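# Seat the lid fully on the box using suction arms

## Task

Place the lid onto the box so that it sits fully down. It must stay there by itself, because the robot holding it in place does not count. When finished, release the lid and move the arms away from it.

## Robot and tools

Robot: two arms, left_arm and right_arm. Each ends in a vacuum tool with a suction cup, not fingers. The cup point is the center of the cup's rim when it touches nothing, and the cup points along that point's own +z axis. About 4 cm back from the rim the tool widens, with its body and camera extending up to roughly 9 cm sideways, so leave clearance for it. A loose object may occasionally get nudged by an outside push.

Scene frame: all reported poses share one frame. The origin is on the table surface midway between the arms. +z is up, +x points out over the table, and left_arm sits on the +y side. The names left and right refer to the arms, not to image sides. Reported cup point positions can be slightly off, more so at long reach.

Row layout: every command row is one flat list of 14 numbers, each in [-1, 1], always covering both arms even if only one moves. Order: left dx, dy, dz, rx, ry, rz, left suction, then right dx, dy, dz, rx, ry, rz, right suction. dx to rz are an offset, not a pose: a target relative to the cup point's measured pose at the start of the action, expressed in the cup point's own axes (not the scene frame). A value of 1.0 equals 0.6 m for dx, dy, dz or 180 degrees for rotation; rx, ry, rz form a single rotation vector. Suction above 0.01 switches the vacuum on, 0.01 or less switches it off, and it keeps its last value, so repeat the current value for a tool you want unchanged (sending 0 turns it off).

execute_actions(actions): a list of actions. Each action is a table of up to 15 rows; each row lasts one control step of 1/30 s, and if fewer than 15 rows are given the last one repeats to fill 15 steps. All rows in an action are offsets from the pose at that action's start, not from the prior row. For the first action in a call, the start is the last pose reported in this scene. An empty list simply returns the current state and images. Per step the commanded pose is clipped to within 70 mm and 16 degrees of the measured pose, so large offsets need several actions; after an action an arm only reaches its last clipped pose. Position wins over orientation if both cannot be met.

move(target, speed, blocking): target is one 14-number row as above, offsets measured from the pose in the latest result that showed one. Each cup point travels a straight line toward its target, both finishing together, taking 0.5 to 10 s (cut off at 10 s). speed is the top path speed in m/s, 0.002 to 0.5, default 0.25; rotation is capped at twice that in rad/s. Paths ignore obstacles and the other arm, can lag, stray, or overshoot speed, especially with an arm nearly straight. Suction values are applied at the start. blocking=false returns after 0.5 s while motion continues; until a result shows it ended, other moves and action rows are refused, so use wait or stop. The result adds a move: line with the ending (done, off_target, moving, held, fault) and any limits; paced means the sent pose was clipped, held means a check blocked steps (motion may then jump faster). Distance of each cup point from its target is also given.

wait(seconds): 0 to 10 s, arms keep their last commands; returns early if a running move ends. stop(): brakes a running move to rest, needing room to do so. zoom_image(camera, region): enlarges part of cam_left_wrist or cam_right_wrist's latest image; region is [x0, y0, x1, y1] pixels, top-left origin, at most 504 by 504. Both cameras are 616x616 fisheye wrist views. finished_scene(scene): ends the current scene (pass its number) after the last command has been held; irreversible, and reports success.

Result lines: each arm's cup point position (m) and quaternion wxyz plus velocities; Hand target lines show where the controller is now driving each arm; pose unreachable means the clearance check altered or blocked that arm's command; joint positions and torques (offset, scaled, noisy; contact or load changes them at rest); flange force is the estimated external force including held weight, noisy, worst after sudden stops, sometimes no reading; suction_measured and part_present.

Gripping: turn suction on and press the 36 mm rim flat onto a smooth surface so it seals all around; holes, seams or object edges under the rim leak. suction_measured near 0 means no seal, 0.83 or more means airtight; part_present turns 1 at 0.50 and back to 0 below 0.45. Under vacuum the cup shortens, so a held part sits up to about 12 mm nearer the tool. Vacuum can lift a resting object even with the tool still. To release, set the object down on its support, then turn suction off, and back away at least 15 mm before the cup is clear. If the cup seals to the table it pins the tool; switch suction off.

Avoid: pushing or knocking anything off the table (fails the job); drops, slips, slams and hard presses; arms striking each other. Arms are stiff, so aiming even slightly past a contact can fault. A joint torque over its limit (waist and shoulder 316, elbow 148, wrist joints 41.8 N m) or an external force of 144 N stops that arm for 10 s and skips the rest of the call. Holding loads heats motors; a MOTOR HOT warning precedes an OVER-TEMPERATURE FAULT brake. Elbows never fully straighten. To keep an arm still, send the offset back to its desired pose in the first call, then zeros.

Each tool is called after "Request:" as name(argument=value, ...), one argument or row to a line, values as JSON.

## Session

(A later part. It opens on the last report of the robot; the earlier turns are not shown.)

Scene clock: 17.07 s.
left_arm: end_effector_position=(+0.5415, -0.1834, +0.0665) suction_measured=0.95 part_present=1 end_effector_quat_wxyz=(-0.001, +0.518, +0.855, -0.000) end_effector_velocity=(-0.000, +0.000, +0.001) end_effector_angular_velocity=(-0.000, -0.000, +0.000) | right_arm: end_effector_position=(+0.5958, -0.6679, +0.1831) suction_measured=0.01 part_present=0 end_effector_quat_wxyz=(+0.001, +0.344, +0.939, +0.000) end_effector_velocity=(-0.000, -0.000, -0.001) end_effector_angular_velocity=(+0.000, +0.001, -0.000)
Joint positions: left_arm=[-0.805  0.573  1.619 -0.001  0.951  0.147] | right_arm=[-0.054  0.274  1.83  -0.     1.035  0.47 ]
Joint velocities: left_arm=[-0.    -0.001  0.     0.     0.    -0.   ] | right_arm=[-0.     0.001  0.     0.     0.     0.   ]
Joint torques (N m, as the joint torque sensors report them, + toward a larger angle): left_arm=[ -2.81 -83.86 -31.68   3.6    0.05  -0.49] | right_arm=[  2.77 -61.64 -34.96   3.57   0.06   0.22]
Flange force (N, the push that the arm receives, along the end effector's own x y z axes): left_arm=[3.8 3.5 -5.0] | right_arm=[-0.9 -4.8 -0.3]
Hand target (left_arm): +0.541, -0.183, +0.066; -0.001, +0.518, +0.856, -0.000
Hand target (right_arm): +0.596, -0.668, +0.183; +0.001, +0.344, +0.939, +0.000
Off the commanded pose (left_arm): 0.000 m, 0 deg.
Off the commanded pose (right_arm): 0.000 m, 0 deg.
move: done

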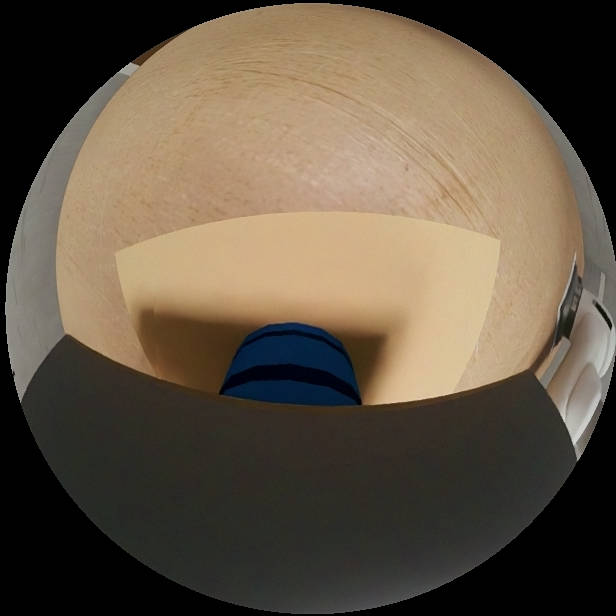

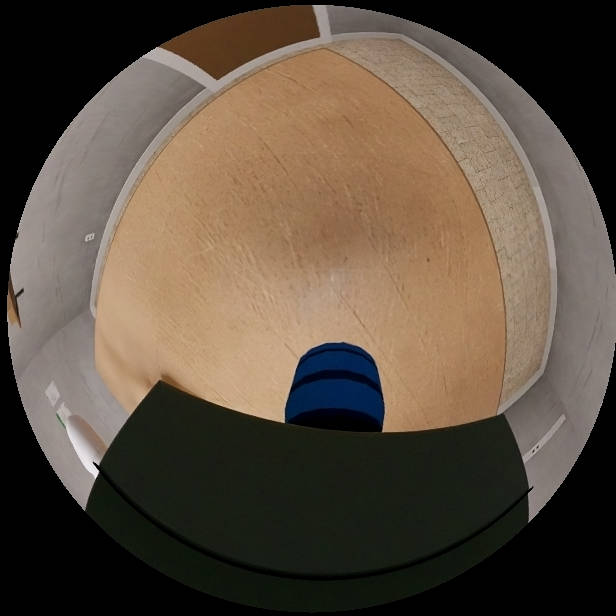

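Request:
execute_actions(
  actions=[
    [[-0.0005,-0.0006,0.005,0,0,0,1,0,0,0,0,0,-0.2,0]],
    [[0,0,0.006,0,0,0,1,0,0,0,0,0,-0.2,0]],
  ],
)

Scene clock: 18.30 s.
left_arm: end_effector_position=(+0.5413, -0.1838, +0.0599) suction_measured=0.95 part_present=1 end_effector_quat_wxyz=(-0.001, +0.518, +0.856, -0.000) end_effector_velocity=(+0.000, -0.000, +0.001) end_effector_angular_velocity=(-0.001, -0.001, +0.000) | right_arm: end_effector_position=(+0.5961, -0.6676, +0.1828) suction_measured=0.01 part_present=0 end_effector_quat_wxyz=(-0.001, -0.262, +0.965, -0.009) end_effector_velocity=(+0.002, -0.003, +0.001) end_effector_angular_velocity=(+0.126, -0.026, +0.203)
Joint positions: left_arm=[-0.806  0.579  1.622 -0.001  0.941  0.146] | right_arm=[-0.046  0.273  1.832 -0.019  1.031 -0.746]
Joint velocities: left_arm=[ 0.    -0.001 -0.     0.     0.     0.   ] | right_arm=[-0.06   0.    -0.003  0.151  0.001 -0.34 ]
Joint torques (N m, as the joint torque sensors report them, + toward a larger angle): left_arm=[ -2.2  -86.45 -31.36   3.5   -0.02  -0.7 ] | right_arm=[  4.41 -59.69 -33.66   3.3    0.04   0.09]
Flange force (N, the push that the arm receives, along the end effector's own x y z axes): left_arm=[0.4 3.7 -3.0] | right_arm=[3.7 0.9 -2.4]
Flange force at the end of the 1st action (N, along the end effector's axes at the end of the call): left_arm=[-0.7 4.1 -1.4] | right_arm=[5.0 -0.8 -1.8]
Hand target (left_arm): +0.541, -0.184, +0.060; -0.001, +0.518, +0.856, -0.000
Hand target (right_arm): +0.596, -0.668, +0.183; -0.001, -0.266, +0.964, -0.006
Off the commanded pose (left_arm): 0.000 m, 0 deg.
Off the commanded pose (right_arm): 0.000 m, 1 deg.

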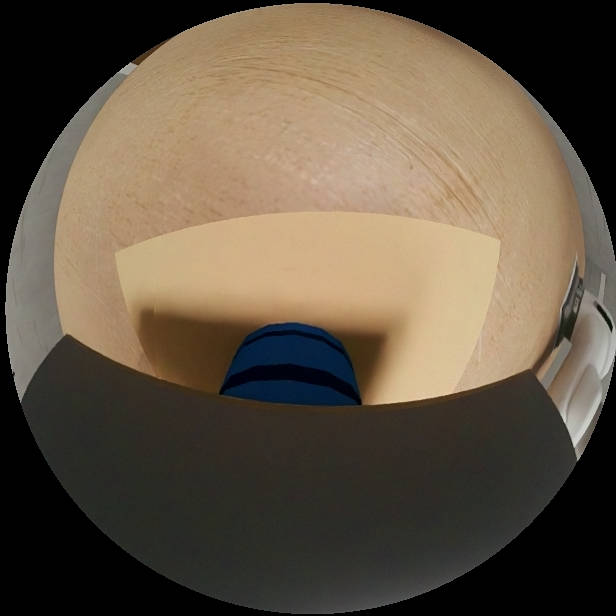

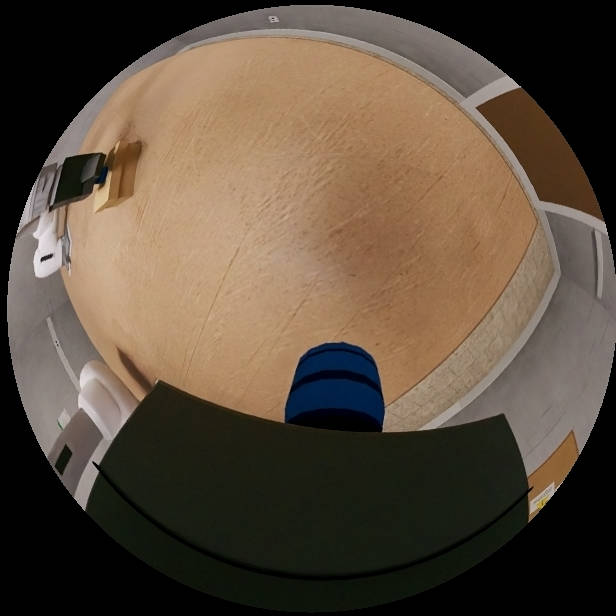

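Request:
move(
  target=[0,0,0.01,0,0,0,1,0,0,0,0,0,0,0],
  speed=0.015,
)

Request:
zoom_image(
  camera="cam_right_wrist",
  region=[65,125,165,225],
)

Scene clock: 19.20 s.
left_arm: end_effector_position=(+0.5413, -0.1838, +0.0539) suction_measured=0.95 part_present=1 end_effector_quat_wxyz=(-0.001, +0.518, +0.856, -0.000) end_effector_velocity=(-0.000, +0.000, -0.001) end_effector_angular_velocity=(+0.001, +0.000, -0.000) | right_arm: end_effector_position=(+0.5961, -0.6676, +0.1828) suction_measured=0.01 part_present=0 end_effector_quat_wxyz=(-0.001, -0.262, +0.965, -0.009) end_effector_velocity=(-0.000, +0.000, -0.000) end_effector_angular_velocity=(+0.000, +0.001, -0.000)
Joint positions: left_arm=[-0.806  0.585  1.625 -0.001  0.932  0.146] | right_arm=[-0.046  0.273  1.832 -0.019  1.031 -0.746]
Joint velocities: left_arm=[-0.     0.001  0.     0.    -0.     0.   ] | right_arm=[ 0.    -0.     0.001  0.     0.001  0.   ]
Joint torques (N m, as the joint torque sensors report them, + toward a larger angle): left_arm=[ -2.61 -85.86 -31.96   3.69  -0.17  -0.65] | right_arm=[  2.26 -60.73 -34.69   3.51  -0.05   0.02]
Flange force (N, the push that the arm receives, along the end effector's own x y z axes): left_arm=[2.8 3.5 -2.8] | right_arm=[4.0 -1.2 -1.2]
Hand target (left_arm): +0.541, -0.184, +0.054; -0.001, +0.518, +0.856, -0.000
Hand target (right_arm): +0.596, -0.668, +0.183; -0.001, -0.262, +0.965, -0.009
Off the commanded pose (left_arm): 0.000 m, 0 deg.
Off the commanded pose (right_arm): 0.000 m, 0 deg.
move: done

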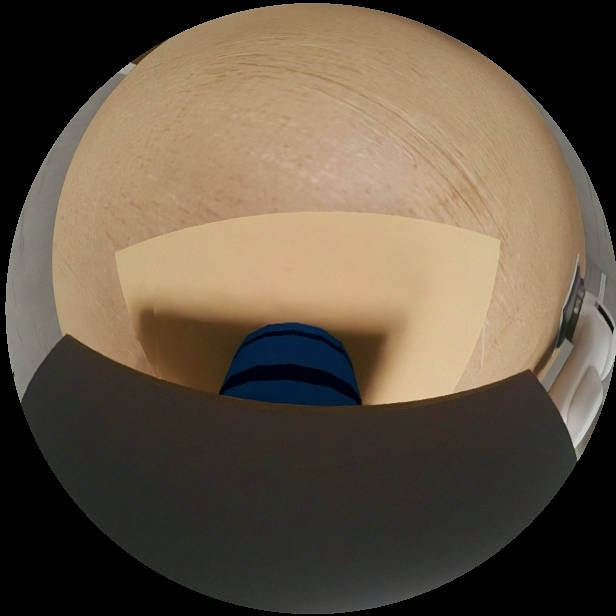

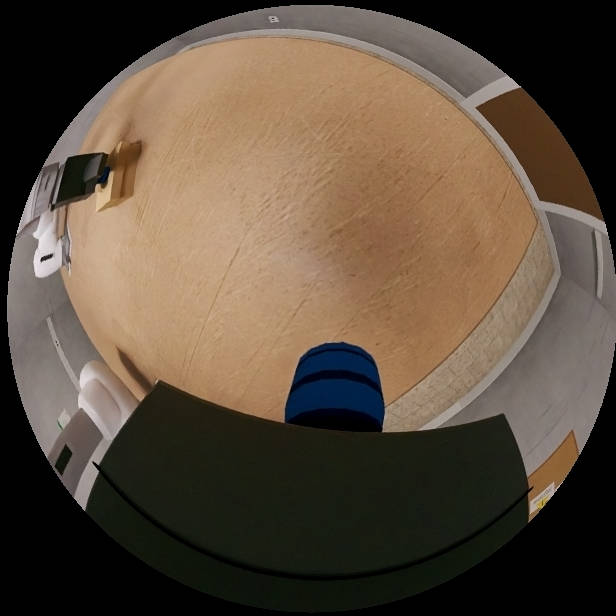

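Region (65, 125, 165, 225) of cam_right_wrist's 616x616 image, scaled by 5.040, with more detail than that image has.

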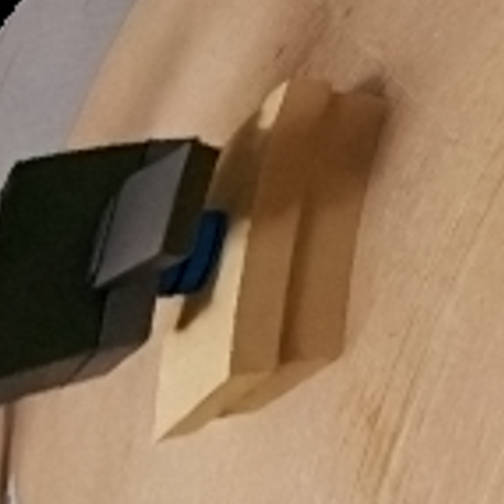

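Request:
move(
  target=[0,0,0.02,0,0,0,1,0,0,0,0,0,0,0],
  speed=0.02,
)

Scene clock: 20.23 s.
left_arm: end_effector_position=(+0.5413, -0.1838, +0.0419) suction_measured=0.95 part_present=1 end_effector_quat_wxyz=(-0.001, +0.518, +0.856, -0.000) end_effector_velocity=(-0.000, +0.000, -0.001) end_effector_angular_velocity=(+0.002, +0.001, +0.000) | right_arm: end_effector_position=(+0.5961, -0.6676, +0.1828) suction_measured=0.01 part_present=0 end_effector_quat_wxyz=(-0.001, -0.262, +0.965, -0.009) end_effector_velocity=(-0.000, +0.000, +0.000) end_effector_angular_velocity=(+0.000, +0.000, +0.000)
Joint positions: left_arm=[-0.806  0.597  1.631 -0.001  0.915  0.146] | right_arm=[-0.046  0.273  1.832 -0.019  1.031 -0.746]
Joint velocities: left_arm=[ 0.     0.002  0.001  0.     0.    -0.   ] | right_arm=[ 0. -0.  0.  0.  0. -0.]
Joint torques (N m, as the joint torque sensors report them, + toward a larger angle): left_arm=[ -2.96 -87.04 -30.98   3.7   -0.22  -0.43] | right_arm=[  2.82 -60.99 -35.22   3.57   0.05   0.09]
Flange force (N, the push that the arm receives, along the end effector's own x y z axes): left_arm=[1.0 4.2 -3.0] | right_arm=[5.2 -1.4 -0.4]
Hand target (left_arm): +0.541, -0.184, +0.042; -0.001, +0.518, +0.856, -0.000
Hand target (right_arm): +0.596, -0.668, +0.183; -0.001, -0.262, +0.965, -0.009
Off the commanded pose (left_arm): 0.000 m, 0 deg.
Off the commanded pose (right_arm): 0.000 m, 0 deg.
move: done

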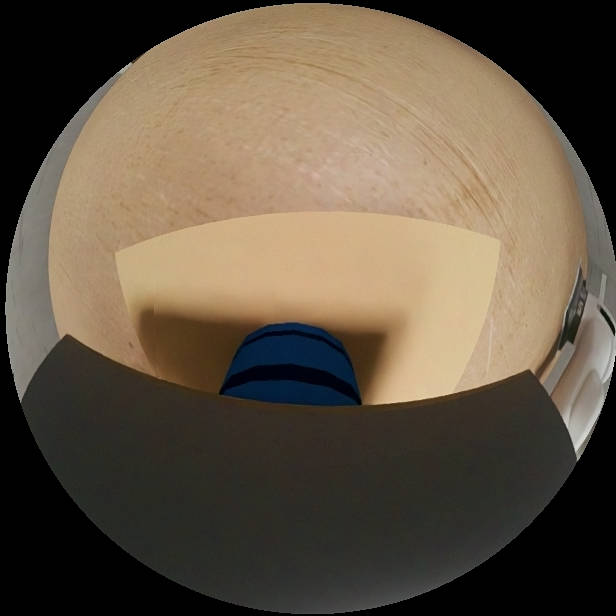

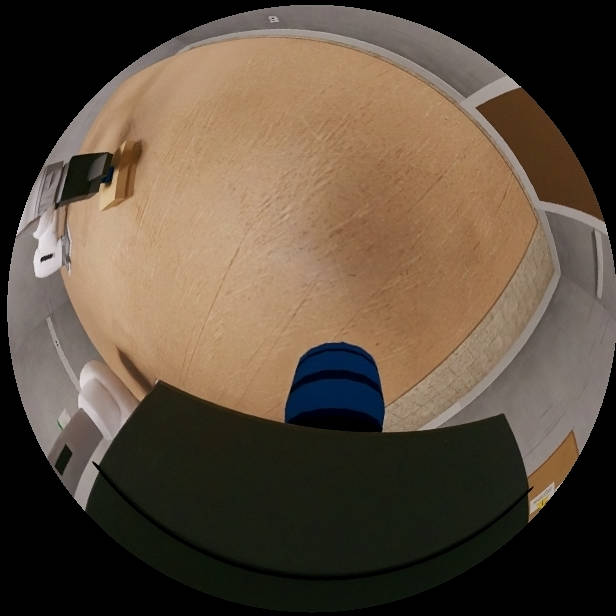

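Request:
execute_actions(
  actions=[
    [[0,0,0.005,0,0,0,1,0,0,0,0,0,0,0]],
    [[0,0,0.004,0,0,0,1,0,0,0,0,0,0,0]],
    [[0,0,0,0,0,0,0,0,0,0,0,0,0,0]],
  ],
)

Scene clock: 31.40 s.
left_arm: end_effector_position=(+0.5415, -0.1842, +0.0387) suction_measured=0.95 part_present=1 end_effector_quat_wxyz=(+0.000, +0.518, +0.856, -0.001) end_effector_velocity=(+0.000, -0.000, +0.001) end_effector_angular_velocity=(-0.002, -0.001, +0.000) | right_arm: end_effector_position=(+0.5961, -0.6676, +0.1828) suction_measured=0.01 part_present=0 end_effector_quat_wxyz=(-0.001, -0.262, +0.965, -0.009) end_effector_velocity=(+0.000, -0.001, +0.000) end_effector_angular_velocity=(-0.001, -0.000, +0.000)
Joint positions: left_arm=[-0.806  0.6    1.633 -0.001  0.907  0.146] | right_arm=[-0.046  0.273  1.832 -0.019  1.031 -0.746]
Joint velocities: left_arm=[ 0.    -0.001 -0.     0.    -0.001 -0.   ] | right_arm=[-0.     0.    -0.    -0.002 -0.     0.   ]
Joint torques (N m, as the joint torque sensors report them, + toward a larger angle): left_arm=[ -2.75 -71.12 -25.07   3.51  -1.62  -0.52] | right_arm=[  2.31 -60.99 -34.88   3.55   0.05   0.27]
Flange force (N, the push that the arm receives, along the end effector's own x y z axes): left_arm=[7.0 2.9 -24.5] | right_arm=[4.4 -1.7 -0.8]
Flange force at the end of the 1st action (N, along the end effector's axes at the end of the call): left_arm=[6.5 5.0 -11.9] | right_arm=[4.1 -1.1 -0.4]
Flange force at the end of the 2nd action (N, along the end effector's axes at the end of the call): left_arm=[13.1 4.3 -52.6] | right_arm=[4.9 -2.1 -0.7]
Hand target (left_arm): +0.542, -0.184, +0.039; +0.000, +0.518, +0.856, -0.001
Hand target (right_arm): +0.596, -0.668, +0.183; -0.001, -0.262, +0.965, -0.009
Off the commanded pose (left_arm): 0.000 m, 0 deg.
Off the commanded pose (right_arm): 0.000 m, 0 deg.
FORCE FAULT: contact force on the left arm reached its limit, and that arm stopped for 10 seconds. The contact can be on any part of that arm, not only on its tool. That time counts as 19 of the actions that you can send in this scene. That arm's remaining commands of this call were not run. That arm holds still and accepts commands again. Move the arm away from the contact; if what it grips holds it there, let go first. Pushing or pulling that hard again can fault the arm again.

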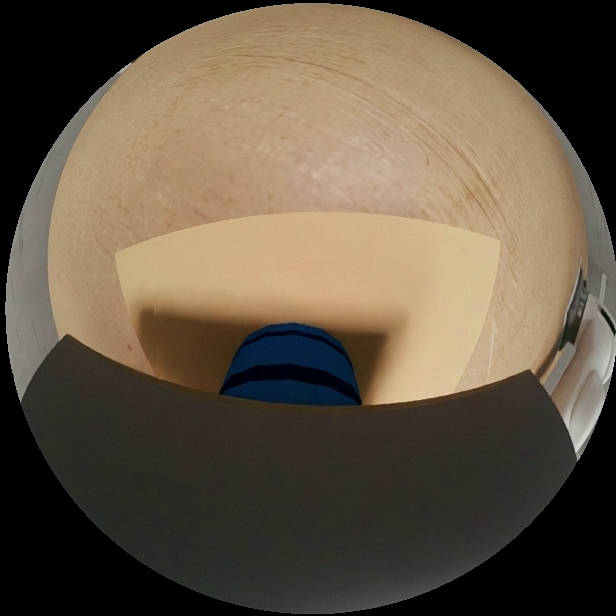

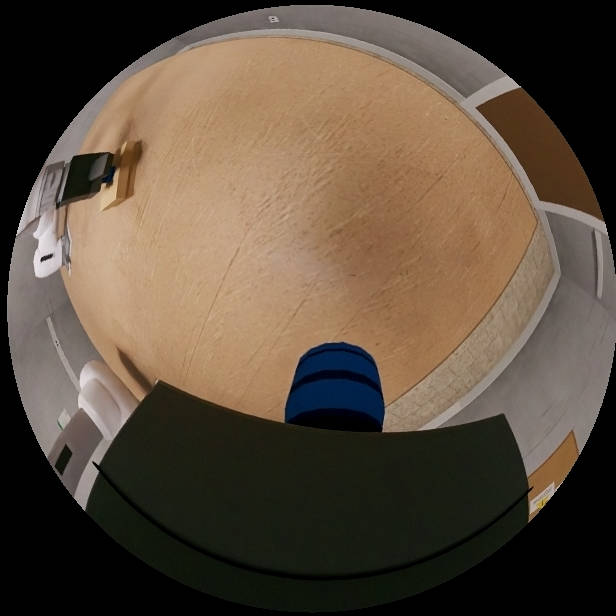

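The lid bottomed out, and my extra push past it caused a force fault. Releasing now.

Request:
execute_actions(
  actions=[
    [[0,0,-0.002,0,0,0,0,0,0,0,0,0,0,0]],
  ],
)

Request:
move(
  target=[0,0,-0.3,0,0,0,0,0,0,0,0,0,0,0],
)

Scene clock: 32.07 s.
left_arm: end_effector_position=(+0.5415, -0.1842, +0.0399) suction_measured=0.01 part_present=0 end_effector_quat_wxyz=(+0.000, +0.518, +0.856, -0.001) end_effector_velocity=(+0.000, +0.000, +0.000) end_effector_angular_velocity=(-0.000, -0.000, +0.000) | right_arm: end_effector_position=(+0.5961, -0.6676, +0.1828) suction_measured=0.01 part_present=0 end_effector_quat_wxyz=(-0.001, -0.262, +0.965, -0.009) end_effector_velocity=(+0.000, -0.000, +0.000) end_effector_angular_velocity=(-0.000, -0.001, -0.000)
Joint positions: left_arm=[-0.806  0.598  1.633 -0.001  0.909  0.146] | right_arm=[-0.046  0.273  1.832 -0.019  1.031 -0.746]
Joint velocities: left_arm=[ 0. -0.  0.  0.  0.  0.] | right_arm=[-0.    -0.    -0.001  0.     0.    -0.   ]
Joint torques (N m, as the joint torque sensors report them, + toward a larger angle): left_arm=[ -3.31 -73.28 -23.66   3.63  -0.13  -0.5 ] | right_arm=[  2.79 -60.49 -34.9    3.5    0.01   0.14]
Flange force (N, the push that the arm receives, along the end effector's own x y z axes): left_arm=[2.3 4.5 -20.2] | right_arm=[5.3 -1.6 -1.3]
Hand target (left_arm): +0.542, -0.184, +0.040; +0.000, +0.518, +0.856, -0.001
Hand target (right_arm): +0.596, -0.668, +0.183; -0.001, -0.262, +0.965, -0.009
Off the commanded pose (left_arm): 0.000 m, 0 deg.
Off the commanded pose (right_arm): 0.000 m, 0 deg.

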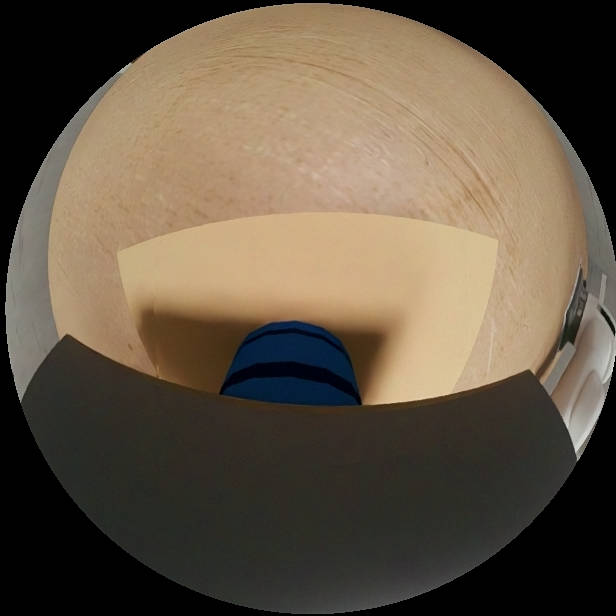

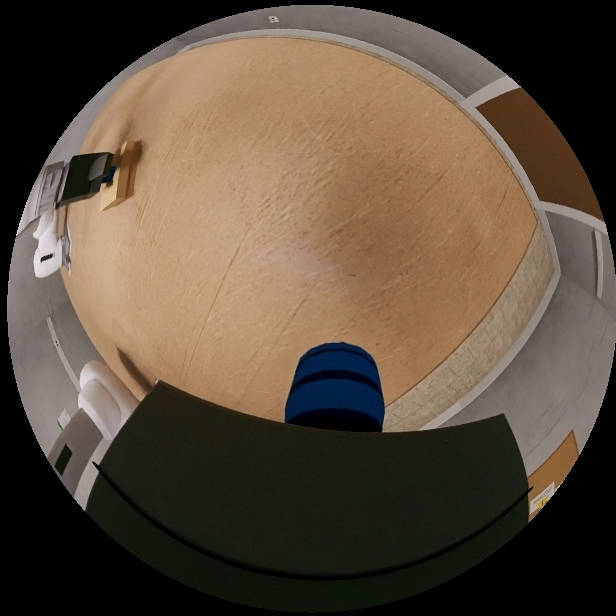

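Scene clock: 33.20 s.
left_arm: end_effector_position=(+0.5412, -0.1838, +0.2197) suction_measured=0.01 part_present=0 end_effector_quat_wxyz=(+0.000, +0.518, +0.855, -0.001) end_effector_velocity=(-0.000, +0.000, +0.001) end_effector_angular_velocity=(+0.000, +0.000, -0.000) | right_arm: end_effector_position=(+0.5961, -0.6676, +0.1828) suction_measured=0.01 part_present=0 end_effector_quat_wxyz=(-0.001, -0.262, +0.965, -0.009) end_effector_velocity=(+0.000, +0.000, -0.000) end_effector_angular_velocity=(-0.000, -0.001, +0.000)
Joint positions: left_arm=[-0.806  0.453  1.499 -0.001  1.188  0.146] | right_arm=[-0.046  0.273  1.832 -0.019  1.031 -0.746]
Joint velocities: left_arm=[ 0.    -0.001 -0.    -0.     0.002  0.   ] | right_arm=[ 0.     0.    -0.     0.    -0.001  0.   ]
Joint torques (N m, as the joint torque sensors report them, + toward a larger angle): left_arm=[ -2.78 -79.43 -35.94   4.32  -0.27  -0.71] | right_arm=[  2.24 -60.33 -34.93   3.44  -0.04   0.26]
Flange force (N, the push that the arm receives, along the end effector's own x y z axes): left_arm=[1.1 4.3 -3.7] | right_arm=[5.0 -0.8 -1.4]
Hand target (left_arm): +0.541, -0.184, +0.220; +0.000, +0.518, +0.855, -0.001
Hand target (right_arm): +0.596, -0.668, +0.183; -0.001, -0.262, +0.965, -0.009
Off the commanded pose (left_arm): 0.000 m, 0 deg.
Off the commanded pose (right_arm): 0.000 m, 0 deg.
move: done

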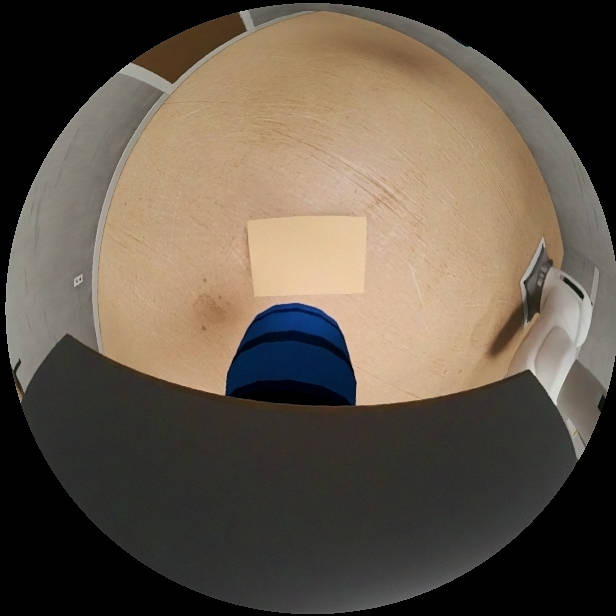

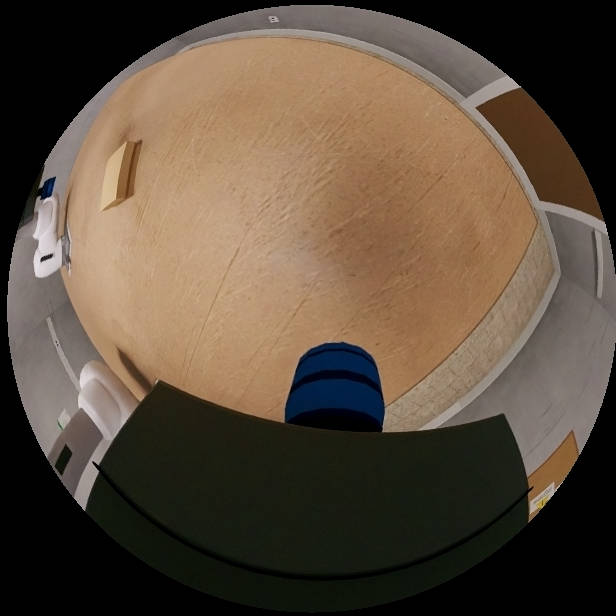

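Request:
finished_scene(
  scene=1,
)

The scene is finished: the task was done.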